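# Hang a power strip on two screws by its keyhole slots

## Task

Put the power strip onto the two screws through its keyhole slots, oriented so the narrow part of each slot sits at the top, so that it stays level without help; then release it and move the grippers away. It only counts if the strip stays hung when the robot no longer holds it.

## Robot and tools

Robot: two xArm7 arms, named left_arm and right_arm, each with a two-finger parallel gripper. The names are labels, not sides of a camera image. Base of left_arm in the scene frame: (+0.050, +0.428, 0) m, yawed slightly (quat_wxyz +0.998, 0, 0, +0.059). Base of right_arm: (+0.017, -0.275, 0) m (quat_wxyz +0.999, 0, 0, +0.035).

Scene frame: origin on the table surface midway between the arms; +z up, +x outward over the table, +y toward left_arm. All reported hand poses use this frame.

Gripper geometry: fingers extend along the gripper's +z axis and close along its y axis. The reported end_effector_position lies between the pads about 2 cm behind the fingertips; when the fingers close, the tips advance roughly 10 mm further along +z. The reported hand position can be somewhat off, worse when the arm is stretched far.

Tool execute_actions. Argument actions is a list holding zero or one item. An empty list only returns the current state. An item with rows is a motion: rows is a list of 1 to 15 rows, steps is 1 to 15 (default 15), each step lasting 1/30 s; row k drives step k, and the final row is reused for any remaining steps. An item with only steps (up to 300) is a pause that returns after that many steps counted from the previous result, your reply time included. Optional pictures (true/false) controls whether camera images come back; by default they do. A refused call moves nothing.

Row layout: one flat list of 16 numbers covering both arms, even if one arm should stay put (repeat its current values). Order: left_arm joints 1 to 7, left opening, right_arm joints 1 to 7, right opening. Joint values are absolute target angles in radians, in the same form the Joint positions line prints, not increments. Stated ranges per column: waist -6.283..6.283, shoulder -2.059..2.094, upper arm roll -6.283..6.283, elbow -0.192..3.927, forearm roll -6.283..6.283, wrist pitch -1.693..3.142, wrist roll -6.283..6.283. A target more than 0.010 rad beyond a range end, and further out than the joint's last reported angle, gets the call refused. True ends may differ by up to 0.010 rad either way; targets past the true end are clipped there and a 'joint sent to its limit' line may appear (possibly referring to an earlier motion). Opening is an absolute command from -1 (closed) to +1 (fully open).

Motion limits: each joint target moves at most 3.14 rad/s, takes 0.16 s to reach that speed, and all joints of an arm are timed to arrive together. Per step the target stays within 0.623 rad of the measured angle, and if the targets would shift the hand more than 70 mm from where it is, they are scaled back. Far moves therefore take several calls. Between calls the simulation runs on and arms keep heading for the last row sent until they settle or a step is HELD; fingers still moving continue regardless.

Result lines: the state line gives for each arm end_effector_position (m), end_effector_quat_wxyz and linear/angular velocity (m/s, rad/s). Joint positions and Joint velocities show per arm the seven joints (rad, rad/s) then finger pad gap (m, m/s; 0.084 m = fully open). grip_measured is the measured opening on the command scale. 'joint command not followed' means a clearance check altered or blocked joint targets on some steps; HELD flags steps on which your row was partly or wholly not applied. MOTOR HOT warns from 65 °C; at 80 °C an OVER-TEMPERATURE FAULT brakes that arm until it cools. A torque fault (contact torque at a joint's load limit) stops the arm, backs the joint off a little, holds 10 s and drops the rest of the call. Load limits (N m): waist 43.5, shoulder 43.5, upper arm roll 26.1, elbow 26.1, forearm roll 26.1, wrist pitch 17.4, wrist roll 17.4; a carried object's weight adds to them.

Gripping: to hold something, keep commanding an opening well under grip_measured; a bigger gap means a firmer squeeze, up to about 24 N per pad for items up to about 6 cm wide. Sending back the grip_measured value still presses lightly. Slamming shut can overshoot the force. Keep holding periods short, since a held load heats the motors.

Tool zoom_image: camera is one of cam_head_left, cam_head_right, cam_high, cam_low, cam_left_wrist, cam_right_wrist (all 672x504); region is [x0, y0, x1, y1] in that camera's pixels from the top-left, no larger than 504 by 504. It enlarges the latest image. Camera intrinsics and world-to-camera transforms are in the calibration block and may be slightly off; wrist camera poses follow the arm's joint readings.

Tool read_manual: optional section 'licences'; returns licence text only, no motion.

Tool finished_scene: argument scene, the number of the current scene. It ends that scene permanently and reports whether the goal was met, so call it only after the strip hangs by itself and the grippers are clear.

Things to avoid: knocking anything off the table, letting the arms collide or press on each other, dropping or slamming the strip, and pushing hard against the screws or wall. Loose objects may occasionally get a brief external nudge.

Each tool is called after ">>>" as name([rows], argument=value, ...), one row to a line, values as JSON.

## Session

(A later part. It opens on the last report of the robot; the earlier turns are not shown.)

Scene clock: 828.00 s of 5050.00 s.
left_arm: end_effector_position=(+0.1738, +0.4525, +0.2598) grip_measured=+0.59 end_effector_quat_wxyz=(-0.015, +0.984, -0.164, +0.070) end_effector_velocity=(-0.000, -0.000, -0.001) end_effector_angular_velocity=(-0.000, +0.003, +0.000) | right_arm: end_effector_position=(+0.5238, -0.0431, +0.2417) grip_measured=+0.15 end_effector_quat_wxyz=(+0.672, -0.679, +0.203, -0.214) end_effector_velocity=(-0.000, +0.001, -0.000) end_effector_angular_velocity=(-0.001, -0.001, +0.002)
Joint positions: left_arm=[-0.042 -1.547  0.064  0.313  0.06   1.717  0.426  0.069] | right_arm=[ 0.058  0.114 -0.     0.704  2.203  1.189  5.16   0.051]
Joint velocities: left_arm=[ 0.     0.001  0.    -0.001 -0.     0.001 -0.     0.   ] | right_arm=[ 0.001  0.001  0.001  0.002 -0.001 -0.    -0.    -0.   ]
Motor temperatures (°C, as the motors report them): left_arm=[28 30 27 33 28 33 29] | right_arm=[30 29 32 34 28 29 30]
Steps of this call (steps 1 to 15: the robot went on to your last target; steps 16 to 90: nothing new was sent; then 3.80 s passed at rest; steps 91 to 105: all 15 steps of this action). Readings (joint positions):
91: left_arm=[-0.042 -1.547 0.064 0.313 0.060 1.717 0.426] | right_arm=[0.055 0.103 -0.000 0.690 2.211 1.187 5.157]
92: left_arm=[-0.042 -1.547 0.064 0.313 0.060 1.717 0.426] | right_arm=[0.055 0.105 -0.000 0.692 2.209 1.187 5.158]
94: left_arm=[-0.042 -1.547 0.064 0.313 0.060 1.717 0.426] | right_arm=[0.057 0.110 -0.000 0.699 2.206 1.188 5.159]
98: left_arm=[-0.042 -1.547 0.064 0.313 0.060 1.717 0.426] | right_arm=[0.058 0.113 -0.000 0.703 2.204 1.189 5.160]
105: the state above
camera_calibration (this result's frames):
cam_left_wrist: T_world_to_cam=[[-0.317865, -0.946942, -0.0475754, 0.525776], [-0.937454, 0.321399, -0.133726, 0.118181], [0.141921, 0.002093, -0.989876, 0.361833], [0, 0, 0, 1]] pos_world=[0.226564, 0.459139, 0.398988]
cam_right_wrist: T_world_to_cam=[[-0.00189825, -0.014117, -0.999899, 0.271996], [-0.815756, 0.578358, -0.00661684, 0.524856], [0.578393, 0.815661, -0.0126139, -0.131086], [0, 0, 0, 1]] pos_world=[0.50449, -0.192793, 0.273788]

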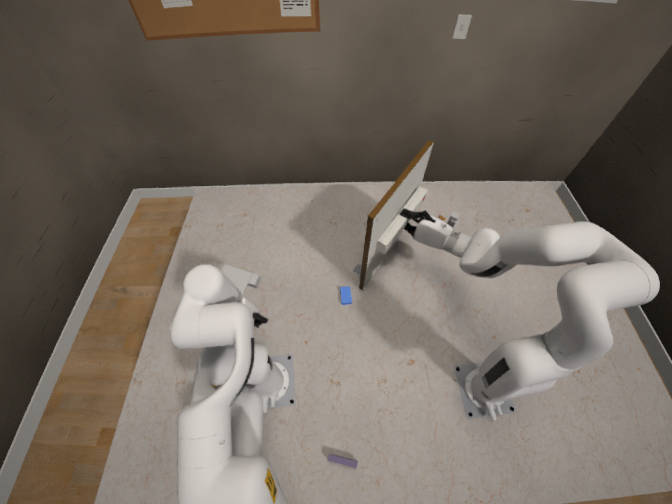

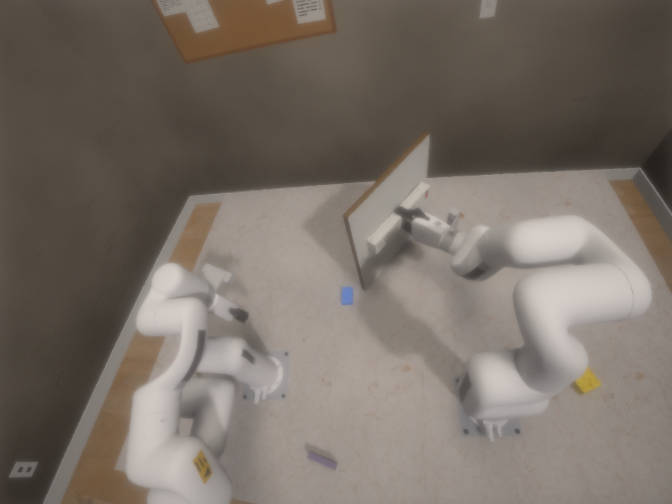

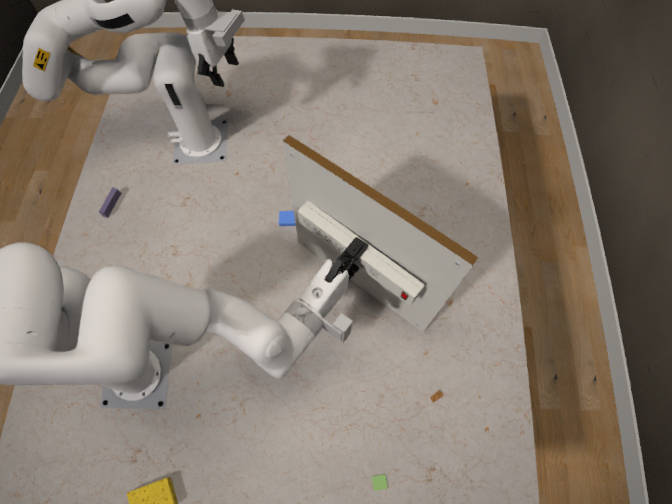

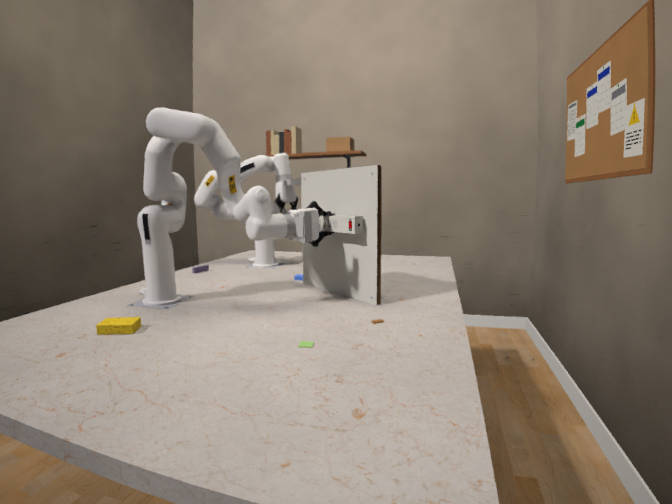

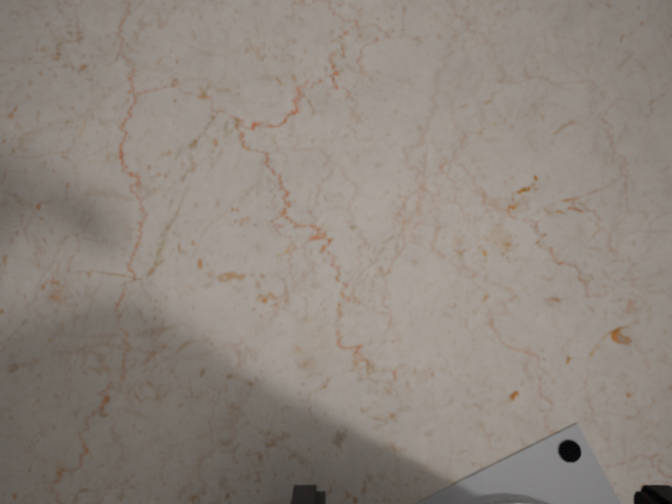

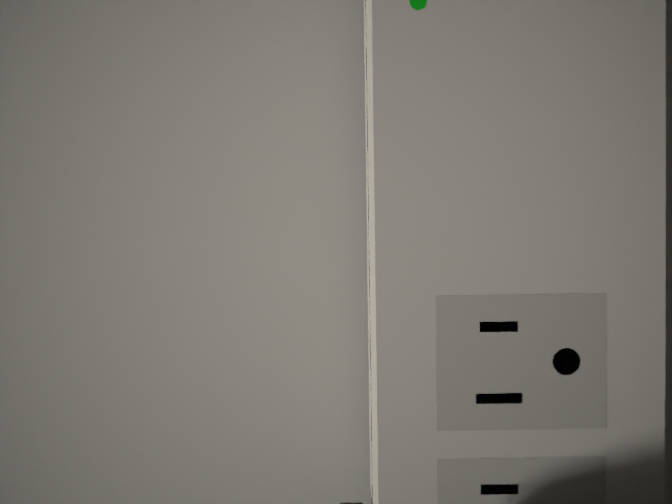

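>>> execute_actions([
  {"rows":[[-0.042,-1.547,0.064,0.313,0.06,1.717,0.426,0.6,0.062,0.112,0,0.702,2.213,1.185,5.158,-1],[-0.042,-1.547,0.064,0.313,0.06,1.717,0.426,0.6,0.062,0.112,0,0.702,2.213,1.185,5.158,-1],[-0.042,-1.547,0.064,0.313,0.06,1.717,0.426,0.6,0.062,0.112,0,0.702,2.213,1.185,5.158,-1],[-0.042,-1.547,0.064,0.313,0.06,1.717,0.426,0.6,0.062,0.112,0,0.702,2.213,1.185,5.158,-1],[-0.042,-1.547,0.064,0.313,0.06,1.717,0.426,0.6,0.062,0.112,0,0.702,2.213,1.185,5.158,-1],[-0.042,-1.547,0.064,0.313,0.06,1.717,0.426,0.6,0.059,0.122,0,0.705,2.213,1.19,5.151,-1],[-0.042,-1.547,0.064,0.313,0.06,1.717,0.426,0.6,0.059,0.122,0,0.705,2.213,1.19,5.151,-1],[-0.042,-1.547,0.064,0.313,0.06,1.717,0.426,0.6,0.059,0.122,0,0.705,2.213,1.19,5.151,-1],[-0.042,-1.547,0.064,0.313,0.06,1.717,0.426,0.6,0.059,0.122,0,0.705,2.213,1.19,5.151,-1],[-0.042,-1.547,0.064,0.313,0.06,1.717,0.426,0.6,0.059,0.122,0,0.705,2.213,1.19,5.151,-1],[-0.042,-1.547,0.064,0.313,0.06,1.717,0.426,0.6,0.056,0.132,0,0.708,2.213,1.195,5.144,-1]],"steps":15},
], pictures=false)

>>> execute_actions([
  {"rows":[[-0.042,-1.547,0.064,0.313,0.06,1.717,0.426,0.6,0.053,0.142,0,0.711,2.213,1.2,5.137,-1],[-0.042,-1.547,0.064,0.313,0.06,1.717,0.426,0.6,0.053,0.142,0,0.711,2.213,1.2,5.137,-1],[-0.042,-1.547,0.064,0.313,0.06,1.717,0.426,0.6,0.053,0.142,0,0.711,2.213,1.2,5.137,-1],[-0.042,-1.547,0.064,0.313,0.06,1.717,0.426,0.6,0.053,0.142,0,0.711,2.213,1.2,5.137,-1],[-0.042,-1.547,0.064,0.313,0.06,1.717,0.426,0.6,0.053,0.142,0,0.711,2.213,1.2,5.137,-1],[-0.042,-1.547,0.064,0.313,0.06,1.717,0.426,0.6,0.05,0.152,0,0.714,2.213,1.205,5.13,-1]],"steps":15},
])

Scene clock: 844.40 s of 5050.00 s.
left_arm: end_effector_position=(+0.1738, +0.4525, +0.2598) grip_measured=+0.59 end_effector_quat_wxyz=(-0.015, +0.984, -0.164, +0.070) end_effector_velocity=(+0.000, +0.000, +0.001) end_effector_angular_velocity=(-0.000, -0.001, +0.000) | right_arm: end_effector_position=(+0.5257, -0.0422, +0.2387) grip_measured=+0.15 end_effector_quat_wxyz=(+0.673, -0.678, +0.202, -0.216) end_effector_velocity=(+0.001, -0.001, -0.001) end_effector_angular_velocity=(+0.001, -0.030, +0.008)
Joint positions: left_arm=[-0.042 -1.547  0.064  0.313  0.06   1.717  0.426  0.069] | right_arm=[0.058 0.128 0.002 0.709 2.213 1.196 5.146 0.051]
Joint velocities: left_arm=[ 0.    -0.     0.001  0.001  0.     0.     0.     0.   ] | right_arm=[-0.011  0.018 -0.002  0.005 -0.007  0.033 -0.031  0.   ]
Motor temperatures (°C, as the motors report them): left_arm=[28 30 27 33 28 33 29] | right_arm=[30 29 32 34 28 29 30]
Steps of this call (steps 1 to 15: the robot went on to your last target; steps 16 to 90: nothing new was sent; then 12.90 s passed at rest; steps 91 to 105: all 15 steps of this action). Readings (joint positions):
91: left_arm=[-0.042 -1.547 0.064 0.313 0.060 1.717 0.426] | right_arm=[0.058 0.114 -0.000 0.704 2.203 1.189 5.160]
92: left_arm=[-0.042 -1.547 0.064 0.313 0.060 1.717 0.426] | right_arm=[0.059 0.114 -0.000 0.704 2.205 1.188 5.160]
94: left_arm=[-0.042 -1.547 0.064 0.313 0.060 1.717 0.426] | right_arm=[0.061 0.113 -0.000 0.702 2.209 1.186 5.159]
98: left_arm=[-0.042 -1.547 0.064 0.313 0.060 1.717 0.426] | right_arm=[0.060 0.116 0.000 0.704 2.212 1.189 5.155]
105: the state above

Scene clock: 844.90 s of 5050.00 s.
left_arm: end_effector_position=(+0.1738, +0.4525, +0.2598) grip_measured=+0.59 end_effector_quat_wxyz=(-0.015, +0.984, -0.164, +0.070) end_effector_velocity=(+0.000, +0.000, -0.000) end_effector_angular_velocity=(-0.002, -0.001, -0.001) | right_arm: end_effector_position=(+0.5279, -0.0427, +0.2354) grip_measured=+0.16 end_effector_quat_wxyz=(+0.676, -0.676, +0.199, -0.219) end_effector_velocity=(+0.000, -0.001, -0.001) end_effector_angular_velocity=(+0.014, -0.003, +0.002)
Joint positions: left_arm=[-0.042 -1.547  0.064  0.313  0.06   1.717  0.426  0.069] | right_arm=[0.051 0.149 0.002 0.716 2.213 1.215 5.13  0.051]
Joint velocities: left_arm=[-0.001 -0.     0.002 -0.001  0.001 -0.001  0.     0.   ] | right_arm=[-0.002  0.011 -0.005 -0.001  0.001  0.023 -0.003  0.   ]
Motor temperatures (°C, as the motors report them): left_arm=[28 30 27 33 28 33 29] | right_arm=[30 29 32 34 28 29 30]
Steps of this call (steps 1 to 15: all 15 steps of this action). Readings (joint positions):
1: left_arm=[-0.042 -1.547 0.064 0.313 0.060 1.717 0.426] | right_arm=[0.057 0.129 0.002 0.709 2.213 1.197 5.145]
2: left_arm=[-0.042 -1.547 0.064 0.313 0.060 1.717 0.426] | right_arm=[0.057 0.131 0.002 0.709 2.212 1.199 5.143]
4: left_arm=[-0.042 -1.547 0.064 0.313 0.060 1.717 0.426] | right_arm=[0.055 0.135 0.002 0.711 2.212 1.202 5.139]
8: left_arm=[-0.042 -1.547 0.064 0.313 0.060 1.717 0.426] | right_arm=[0.053 0.142 0.002 0.713 2.212 1.207 5.133]
15: the state above
camera_calibration (this result's frames):
cam_left_wrist: T_world_to_cam=[[-0.317865, -0.946942, -0.0475756, 0.525776], [-0.937454, 0.321399, -0.133726, 0.118181], [0.141922, 0.00209317, -0.989876, 0.361833], [0, 0, 0, 1]] pos_world=[0.226564, 0.459139, 0.398988]
cam_right_wrist: T_world_to_cam=[[0.0130674, -0.00883172, -0.999876, 0.258028], [-0.815011, 0.579231, -0.0157677, 0.529675], [0.579299, 0.815115, 0.000371124, -0.137403], [0, 0, 0, 1]] pos_world=[0.507917, -0.192527, 0.266398]

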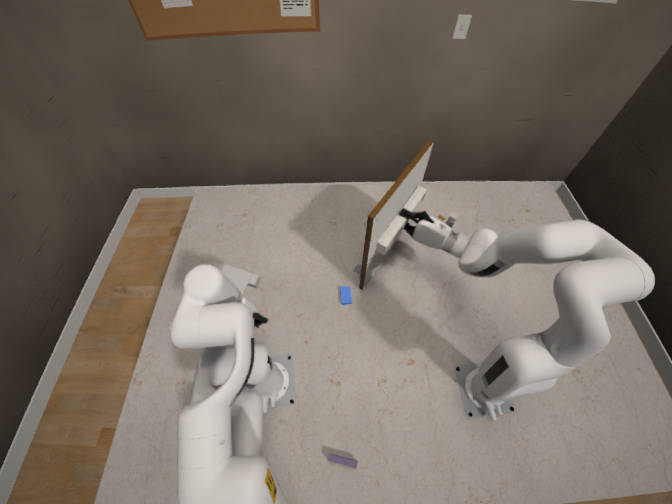

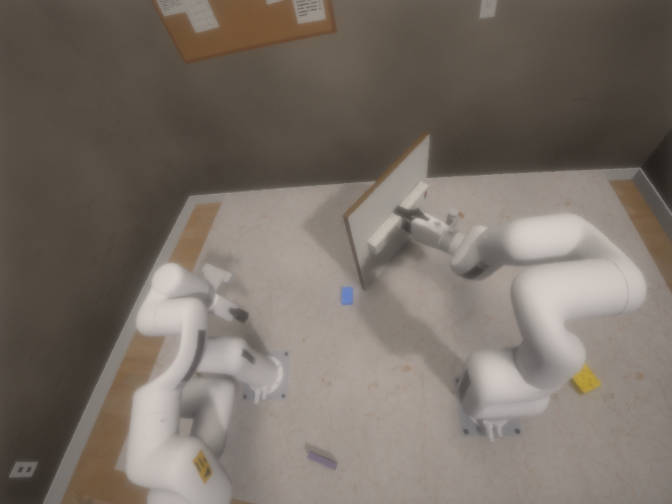

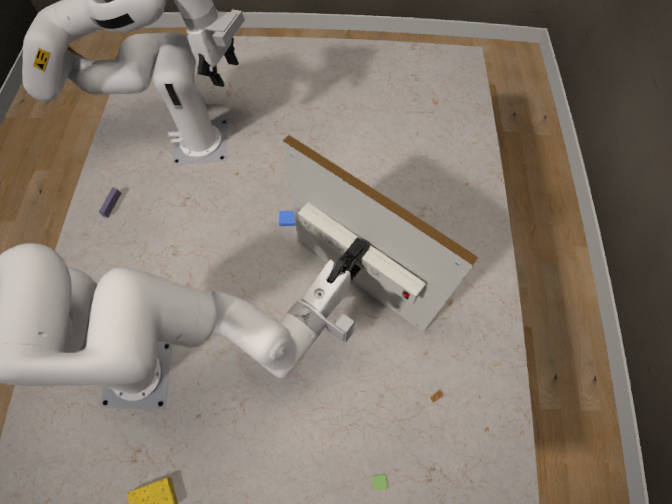

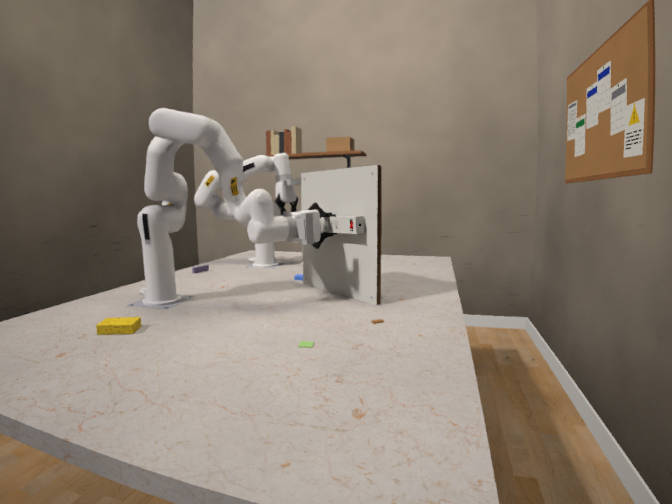

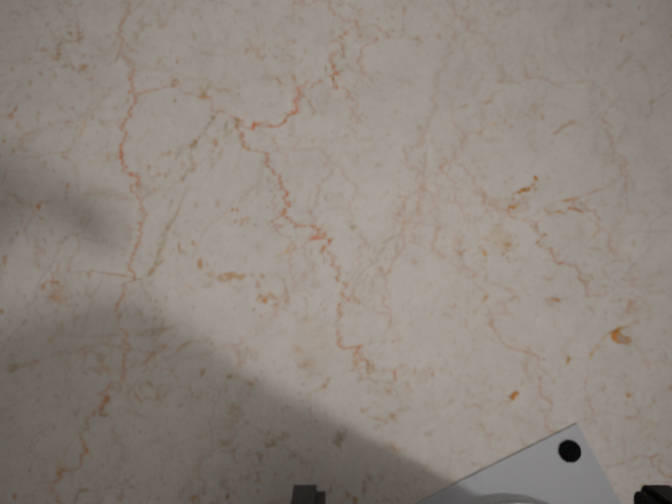

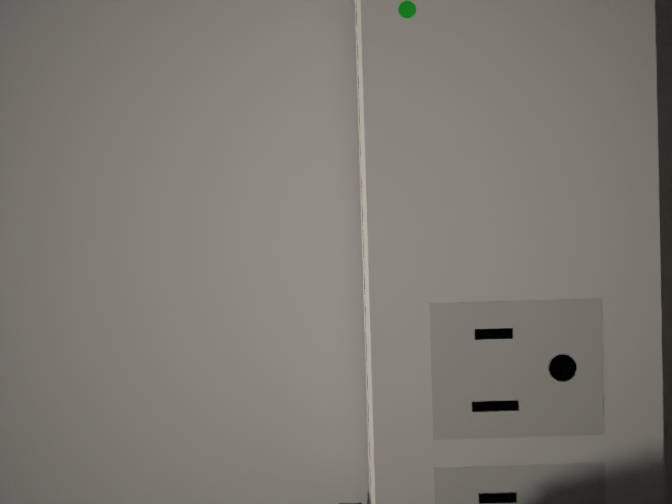

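>>> execute_actions([
  {"rows":[[-0.042,-1.547,0.064,0.313,0.06,1.717,0.426,0.6,0.051,0.141,0,0.701,2.215,1.206,5.142,-1]],"steps":15},
])

Scene clock: 851.27 s of 5050.00 s.
left_arm: end_effector_position=(+0.1738, +0.4525, +0.2598) grip_measured=+0.59 end_effector_quat_wxyz=(-0.015, +0.984, -0.164, +0.070) end_effector_velocity=(-0.000, +0.000, +0.000) end_effector_angular_velocity=(-0.000, -0.001, +0.000) | right_arm: end_effector_position=(+0.5264, -0.0450, +0.2349) grip_measured=+0.16 end_effector_quat_wxyz=(+0.676, -0.674, +0.205, -0.216) end_effector_velocity=(-0.001, -0.001, -0.000) end_effector_angular_velocity=(-0.004, +0.001, -0.001)
Joint positions: left_arm=[-0.042 -1.547  0.064  0.313  0.06   1.717  0.426  0.069] | right_arm=[ 0.051  0.142 -0.     0.707  2.215  1.214  5.142  0.051]
Joint velocities: left_arm=[-0.    -0.     0.     0.001  0.     0.    -0.    -0.   ] | right_arm=[-0.001 -0.004  0.    -0.003 -0.001 -0.005  0.    -0.   ]
Motor temperatures (°C, as the motors report them): left_arm=[28 30 27 33 28 33 29] | right_arm=[30 28 32 33 28 30 30]
Steps of this call (steps 1 to 15: the robot went on to your last target; steps 16 to 90: nothing new was sent; then 2.87 s passed at rest; steps 91 to 105: all 15 steps of this action). Readings (joint positions):
91: left_arm=[-0.042 -1.547 0.064 0.313 0.060 1.717 0.426] | right_arm=[0.050 0.152 0.000 0.715 2.213 1.222 5.129]
92: left_arm=[-0.042 -1.547 0.064 0.313 0.060 1.717 0.426] | right_arm=[0.050 0.150 0.000 0.713 2.214 1.222 5.132]
94: left_arm=[-0.042 -1.547 0.064 0.313 0.060 1.717 0.426] | right_arm=[0.051 0.147 -0.000 0.710 2.216 1.219 5.137]
98: left_arm=[-0.042 -1.547 0.064 0.313 0.060 1.717 0.426] | right_arm=[0.051 0.144 -0.000 0.708 2.216 1.216 5.141]
105: the state above
camera_calibration (this result's frames):
cam_left_wrist: T_world_to_cam=[[-0.317865, -0.946942, -0.0475756, 0.525776], [-0.937454, 0.321399, -0.133726, 0.118181], [0.141921, 0.00209322, -0.989876, 0.361833], [0, 0, 0, 1]] pos_world=[0.226564, 0.459139, 0.398988]
cam_right_wrist: T_world_to_cam=[[0.000169741, -0.00210131, -0.999998, 0.264685], [-0.811995, 0.583662, -0.00136428, 0.524947], [0.583664, 0.811994, -0.00160718, -0.136643], [0, 0, 0, 1]] pos_world=[0.505963, -0.194883, 0.265181]

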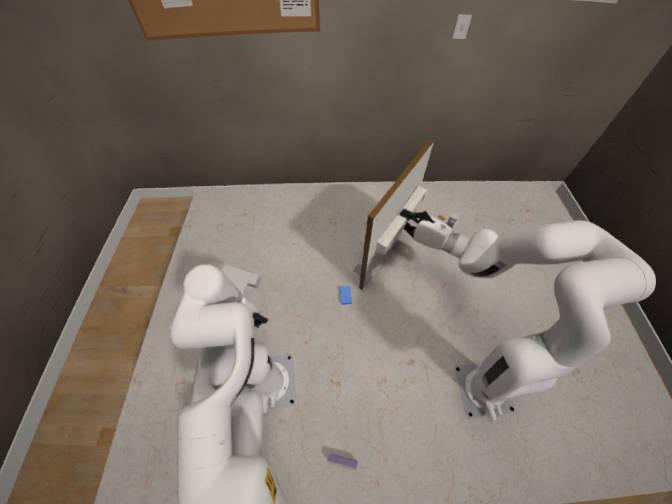

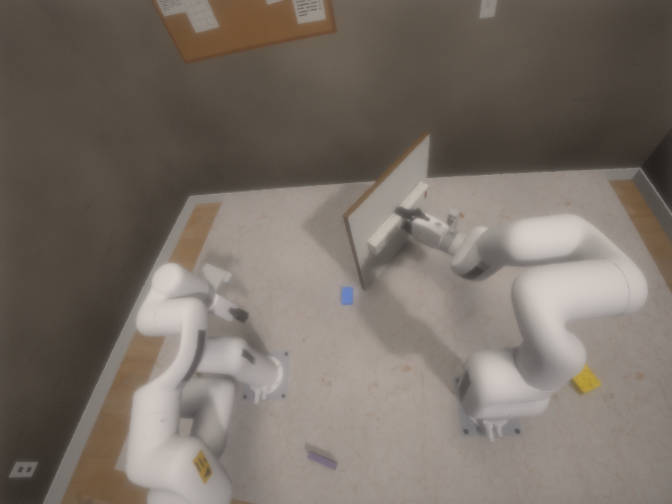

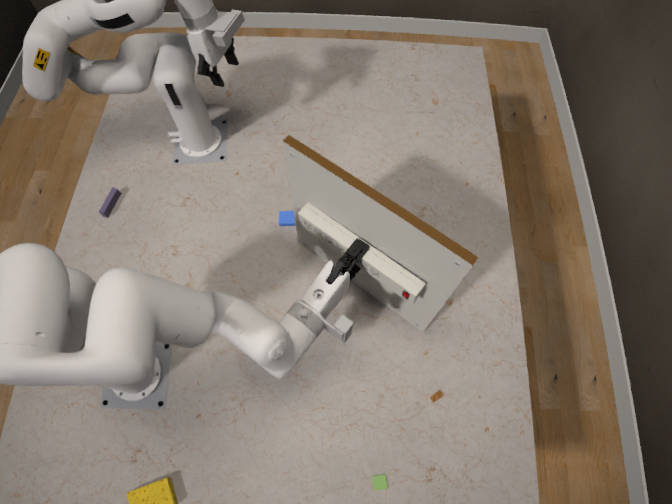

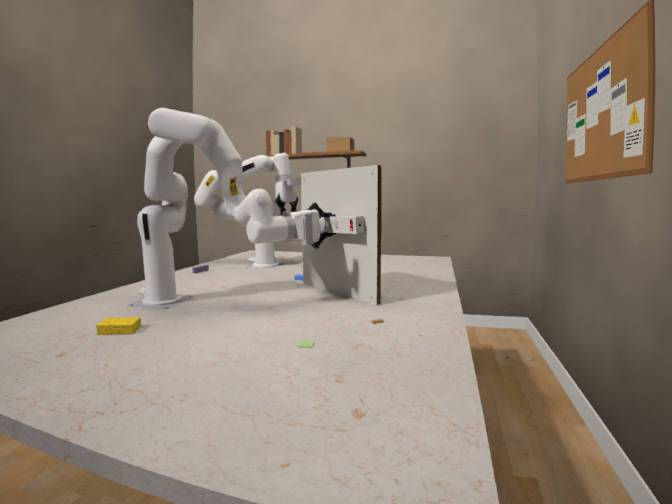

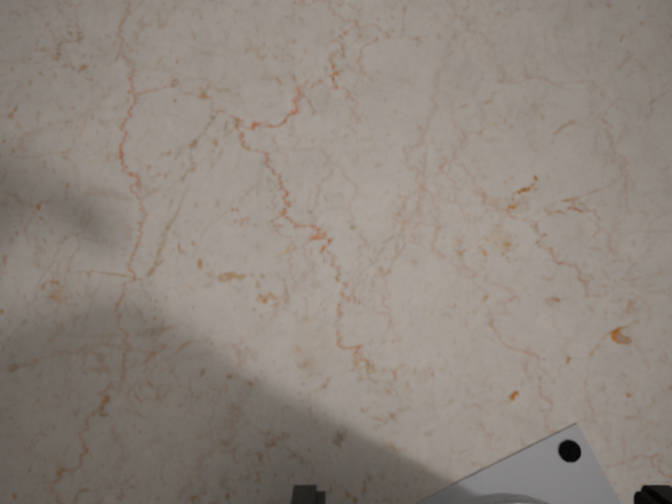

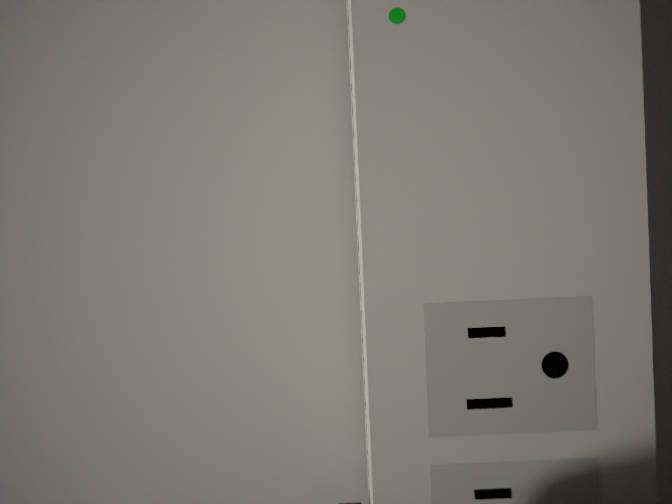

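>>> execute_actions([
  {"rows":[[-0.042,-1.547,0.064,0.313,0.06,1.717,0.426,0.6,0.044,0.149,0,0.711,2.194,1.216,5.147,-1]],"steps":15},
])

>>> zoom_image(camera="cam_head_left", region=[350,160,450,260])

>>> zoom_image(camera="cam_low", region=[290,190,390,260])

Scene clock: 858.93 s of 5050.00 s.
left_arm: end_effector_position=(+0.1738, +0.4525, +0.2598) grip_measured=+0.59 end_effector_quat_wxyz=(-0.015, +0.984, -0.164, +0.070) end_effector_velocity=(+0.000, +0.000, +0.001) end_effector_angular_velocity=(+0.000, -0.002, -0.000) | right_arm: end_effector_position=(+0.5263, -0.0448, +0.2349) grip_measured=+0.16 end_effector_quat_wxyz=(+0.678, -0.676, +0.199, -0.211) end_effector_velocity=(+0.000, +0.001, +0.000) end_effector_angular_velocity=(+0.001, -0.001, +0.002)
Joint positions: left_arm=[-0.042 -1.547  0.064  0.313  0.06   1.717  0.426  0.069] | right_arm=[ 0.044  0.149 -0.     0.714  2.194  1.224  5.147  0.051]
Joint velocities: left_arm=[-0.     0.     0.001  0.002  0.    -0.     0.     0.   ] | right_arm=[-0.001  0.002  0.002  0.002 -0.001  0.002  0.001  0.   ]
Motor temperatures (°C, as the motors report them): left_arm=[28 30 27 33 28 33 29] | right_arm=[30 28 32 32 28 30 30]
Steps of this call (steps 1 to 15: the robot went on to your last target; steps 16 to 90: nothing new was sent; then 4.17 s passed at rest; steps 91 to 105: all 15 steps of this action). Readings (joint positions):
91: left_arm=[-0.042 -1.547 0.064 0.313 0.060 1.717 0.426] | right_arm=[0.051 0.141 -0.000 0.707 2.215 1.213 5.142]
92: left_arm=[-0.042 -1.547 0.064 0.313 0.060 1.717 0.426] | right_arm=[0.050 0.142 -0.000 0.708 2.211 1.214 5.143]
94: left_arm=[-0.042 -1.547 0.064 0.313 0.060 1.717 0.426] | right_arm=[0.047 0.146 -0.000 0.712 2.202 1.219 5.145]
98: left_arm=[-0.042 -1.547 0.064 0.313 0.060 1.717 0.426] | right_arm=[0.044 0.148 -0.000 0.714 2.196 1.223 5.147]
105: the state above
camera_calibration (this result's frames):
cam_left_wrist: T_world_to_cam=[[-0.317865, -0.946942, -0.0475756, 0.525776], [-0.937454, 0.321399, -0.133726, 0.118181], [0.141921, 0.00209315, -0.989876, 0.361833], [0, 0, 0, 1]] pos_world=[0.226563, 0.459139, 0.398988]
cam_right_wrist: T_world_to_cam=[[0.00311067, -0.00296398, -0.999991, 0.263084], [-0.820727, 0.571305, -0.00424639, 0.529486], [0.571313, 0.820732, -0.000655474, -0.130041], [0, 0, 0, 1]] pos_world=[0.508039, -0.194989, 0.265245]

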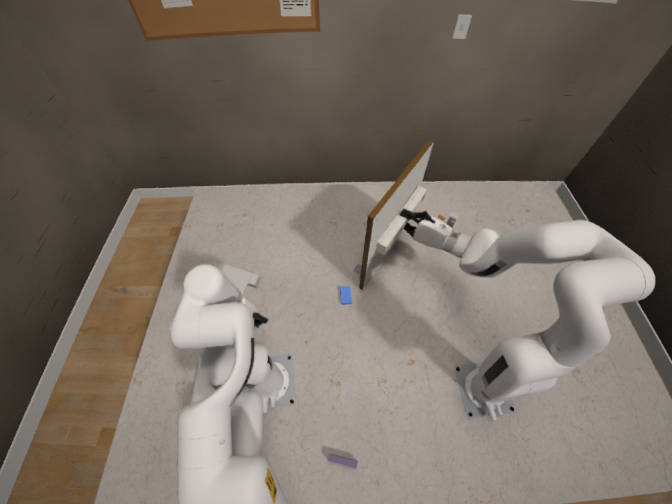

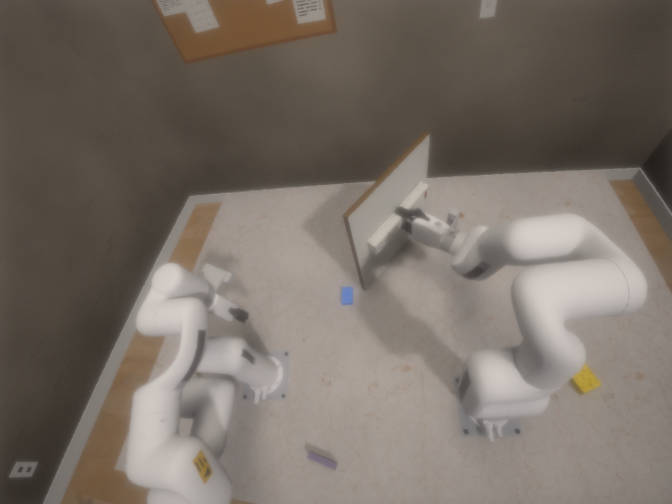

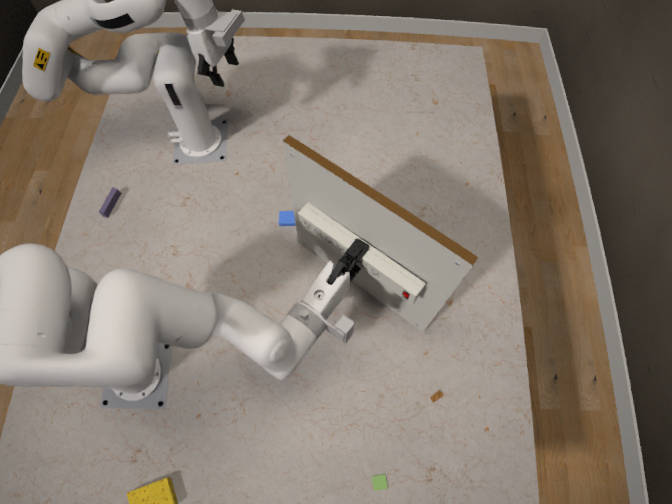

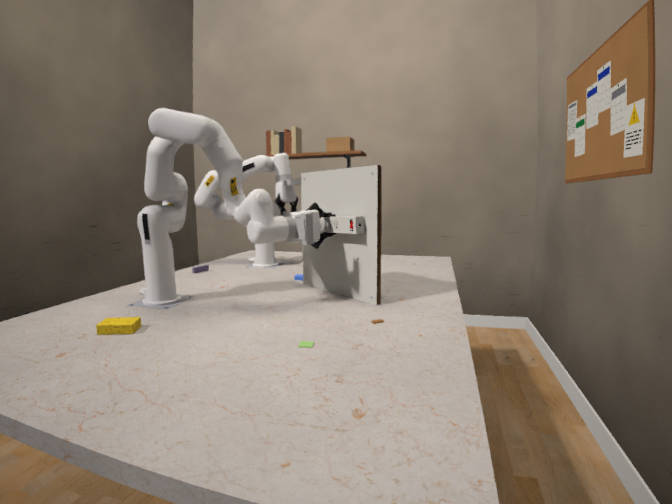

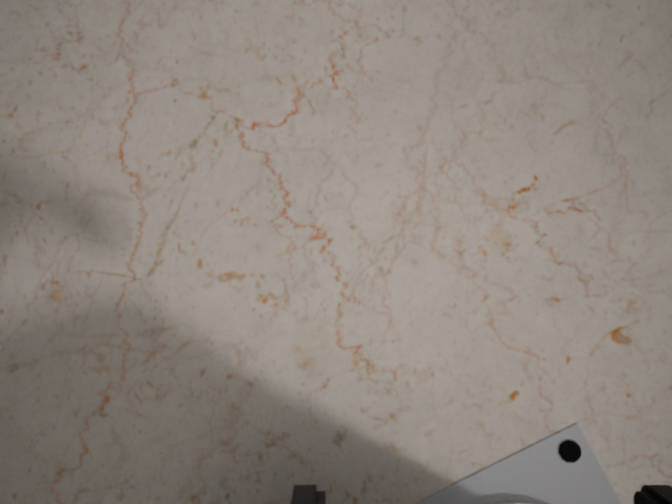

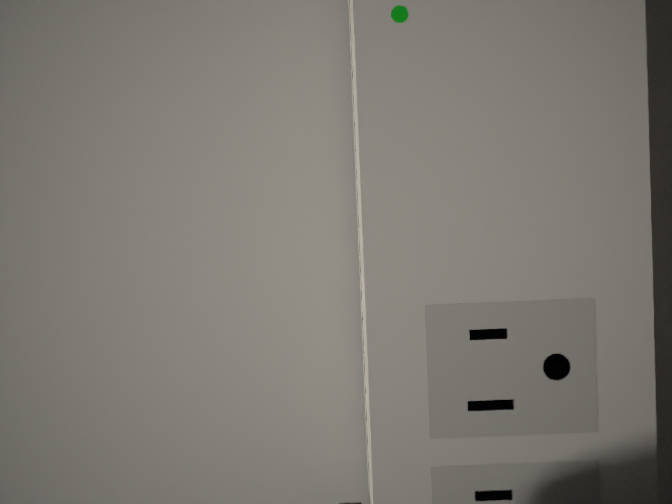

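Region (350, 160, 450, 260) of cam_head_left's 672x504 image, scaled by 5.040, with more detail than that image has.

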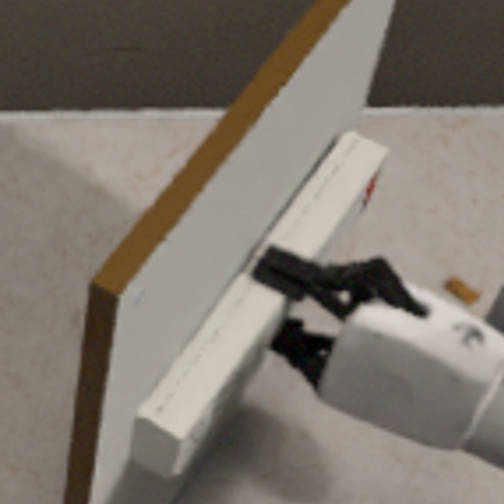

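Region (290, 190, 390, 260) of cam_low's 672x504 image, scaled by 5.040, with more detail than that image has; it fills the top 353 rows of this view, and the rest is white.

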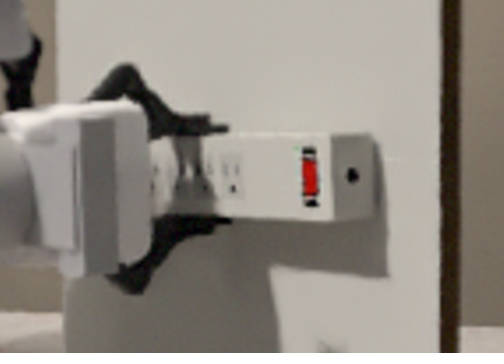

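>>> execute_actions([
  {"rows":[[-0.042,-1.547,0.064,0.313,0.06,1.717,0.426,0.6,0.042,0.138,0,0.697,2.205,1.214,5.142,-1]],"steps":15},
], pictures=false)

>>> execute_actions([
  {"rows":[[-0.042,-1.547,0.064,0.313,0.06,1.717,0.426,0.6,0.04,0.148,0,0.699,2.206,1.219,5.137,-1],[-0.042,-1.547,0.064,0.313,0.06,1.717,0.426,0.6,0.04,0.148,0,0.699,2.206,1.219,5.137,-1],[-0.042,-1.547,0.064,0.313,0.06,1.717,0.426,0.6,0.04,0.148,0,0.699,2.206,1.219,5.137,-1],[-0.042,-1.547,0.064,0.313,0.06,1.717,0.426,0.6,0.04,0.148,0,0.699,2.206,1.219,5.137,-1],[-0.042,-1.547,0.064,0.313,0.06,1.717,0.426,0.6,0.04,0.148,0,0.699,2.206,1.219,5.137,-1],[-0.042,-1.547,0.064,0.313,0.06,1.717,0.426,0.6,0.038,0.158,0,0.701,2.207,1.224,5.132,-1]],"steps":15},
])

Scene clock: 868.07 s of 5050.00 s.
left_arm: end_effector_position=(+0.1738, +0.4525, +0.2598) grip_measured=+0.59 end_effector_quat_wxyz=(-0.015, +0.984, -0.164, +0.070) end_effector_velocity=(-0.000, +0.000, -0.000) end_effector_angular_velocity=(-0.000, +0.001, +0.001) | right_arm: end_effector_position=(+0.5247, -0.0466, +0.2350) grip_measured=+0.16 end_effector_quat_wxyz=(+0.676, -0.675, +0.203, -0.215) end_effector_velocity=(-0.001, -0.001, +0.000) end_effector_angular_velocity=(+0.002, -0.000, -0.002)
Joint positions: left_arm=[-0.042 -1.547  0.064  0.313  0.06   1.717  0.426  0.069] | right_arm=[0.043 0.139 0.001 0.703 2.205 1.219 5.142 0.051]
Joint velocities: left_arm=[ 0.     0.     0.    -0.001  0.     0.    -0.     0.   ] | right_arm=[-0.002 -0.003 -0.001 -0.005  0.     0.003 -0.001  0.   ]
Motor temperatures (°C, as the motors report them): left_arm=[28 30 27 33 28 33 29] | right_arm=[30 28 32 32 28 30 30]
Steps of this call (steps 1 to 15: the robot went on to your last target; steps 16 to 90: nothing new was sent; then 5.63 s passed at rest; steps 91 to 105: all 15 steps of this action). Readings (joint positions):
91: left_arm=[-0.042 -1.547 0.064 0.313 0.060 1.717 0.426] | right_arm=[0.044 0.149 -0.000 0.714 2.194 1.225 5.147]
92: left_arm=[-0.042 -1.547 0.064 0.313 0.060 1.717 0.426] | right_arm=[0.044 0.147 0.000 0.713 2.196 1.224 5.146]
94: left_arm=[-0.042 -1.547 0.064 0.313 0.060 1.717 0.426] | right_arm=[0.044 0.144 0.002 0.708 2.201 1.221 5.144]
98: left_arm=[-0.042 -1.547 0.064 0.313 0.060 1.717 0.426] | right_arm=[0.043 0.140 0.002 0.705 2.204 1.219 5.142]
105: the state above

Scene clock: 868.57 s of 5050.00 s.
left_arm: end_effector_position=(+0.1738, +0.4525, +0.2598) grip_measured=+0.59 end_effector_quat_wxyz=(-0.015, +0.984, -0.164, +0.070) end_effector_velocity=(-0.000, -0.000, -0.000) end_effector_angular_velocity=(-0.001, +0.001, +0.000) | right_arm: end_effector_position=(+0.5252, -0.0466, +0.2341) grip_measured=+0.16 end_effector_quat_wxyz=(+0.682, -0.670, +0.200, -0.215) end_effector_velocity=(+0.000, +0.001, +0.000) end_effector_angular_velocity=(+0.006, -0.002, +0.001)
Joint positions: left_arm=[-0.042 -1.547  0.064  0.313  0.06   1.717  0.426  0.069] | right_arm=[0.038 0.153 0.    0.705 2.207 1.245 5.132 0.051]
Joint velocities: left_arm=[ 0.     0.     0.001 -0.001 -0.    -0.     0.     0.   ] | right_arm=[-0.001  0.004  0.001  0.001  0.002  0.008 -0.001  0.   ]
Motor temperatures (°C, as the motors report them): left_arm=[28 30 27 33 28 33 29] | right_arm=[30 28 32 32 28 30 30]
Steps of this call (steps 1 to 15: all 15 steps of this action). Readings (joint positions):
1: left_arm=[-0.042 -1.547 0.064 0.313 0.060 1.717 0.426] | right_arm=[0.043 0.139 0.001 0.703 2.205 1.219 5.142]
2: left_arm=[-0.042 -1.547 0.064 0.313 0.060 1.717 0.426] | right_arm=[0.042 0.140 0.001 0.703 2.205 1.221 5.141]
4: left_arm=[-0.042 -1.547 0.064 0.313 0.060 1.717 0.426] | right_arm=[0.041 0.143 0.001 0.703 2.205 1.226 5.139]
8: left_arm=[-0.042 -1.547 0.064 0.313 0.060 1.717 0.426] | right_arm=[0.039 0.149 0.001 0.704 2.205 1.236 5.135]
15: the state above
camera_calibration (this result's frames):
cam_left_wrist: T_world_to_cam=[[-0.317865, -0.946942, -0.0475756, 0.525776], [-0.937454, 0.321399, -0.133726, 0.118181], [0.141921, 0.0020932, -0.989876, 0.361833], [0, 0, 0, 1]] pos_world=[0.226564, 0.459139, 0.398988]
cam_right_wrist: T_world_to_cam=[[0.0111073, 0.0089743, -0.999898, 0.258585], [-0.816718, 0.577024, -0.00389352, 0.527736], [0.57693, 0.816678, 0.0137386, -0.134489], [0, 0, 0, 1]] pos_world=[0.50573, -0.197003, 0.262461]

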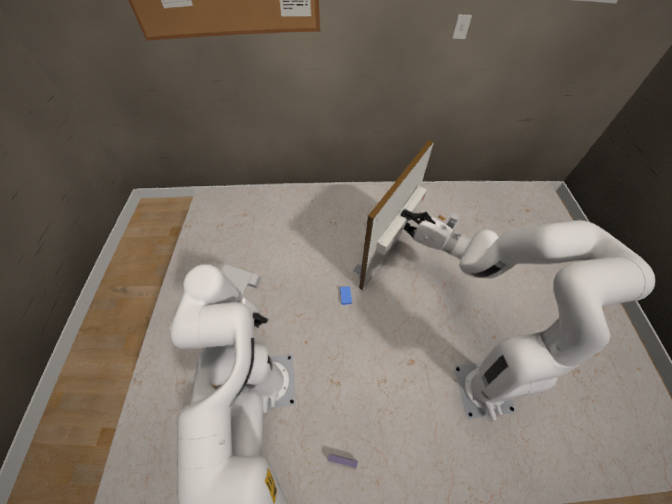

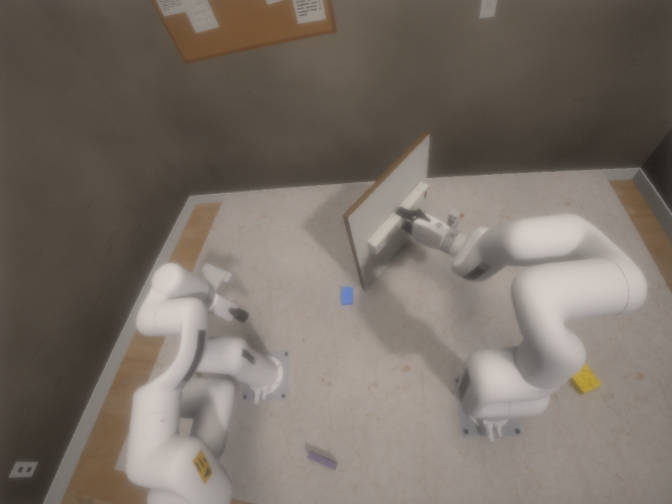

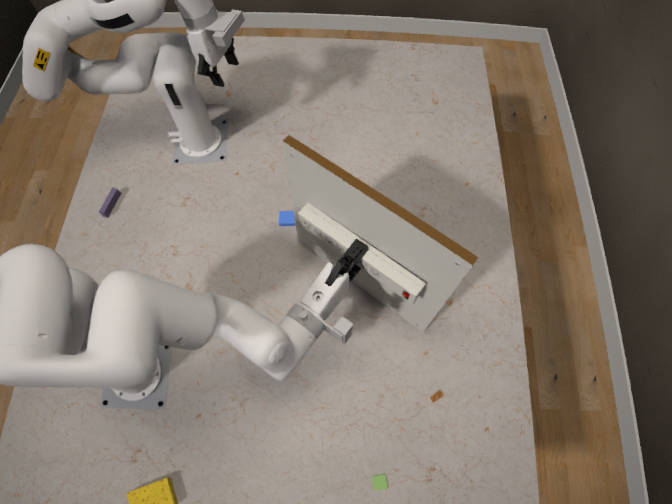

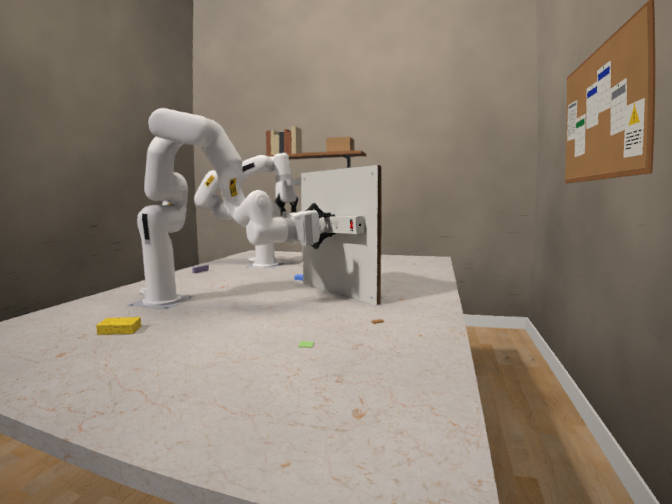

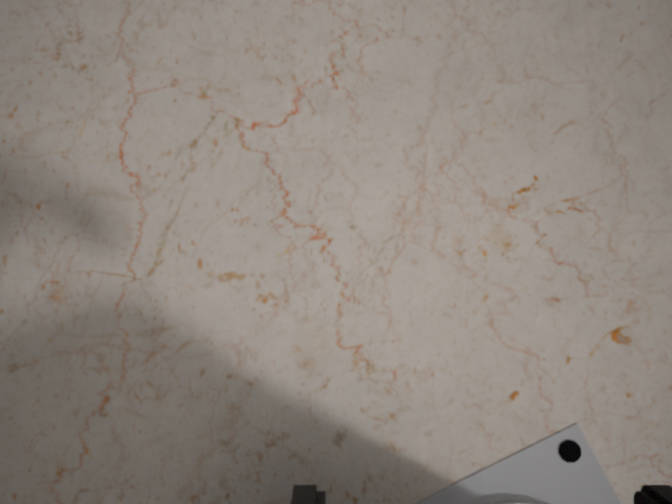

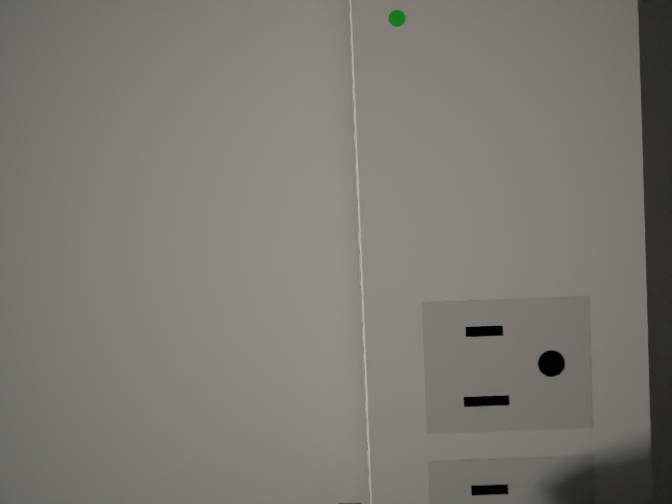

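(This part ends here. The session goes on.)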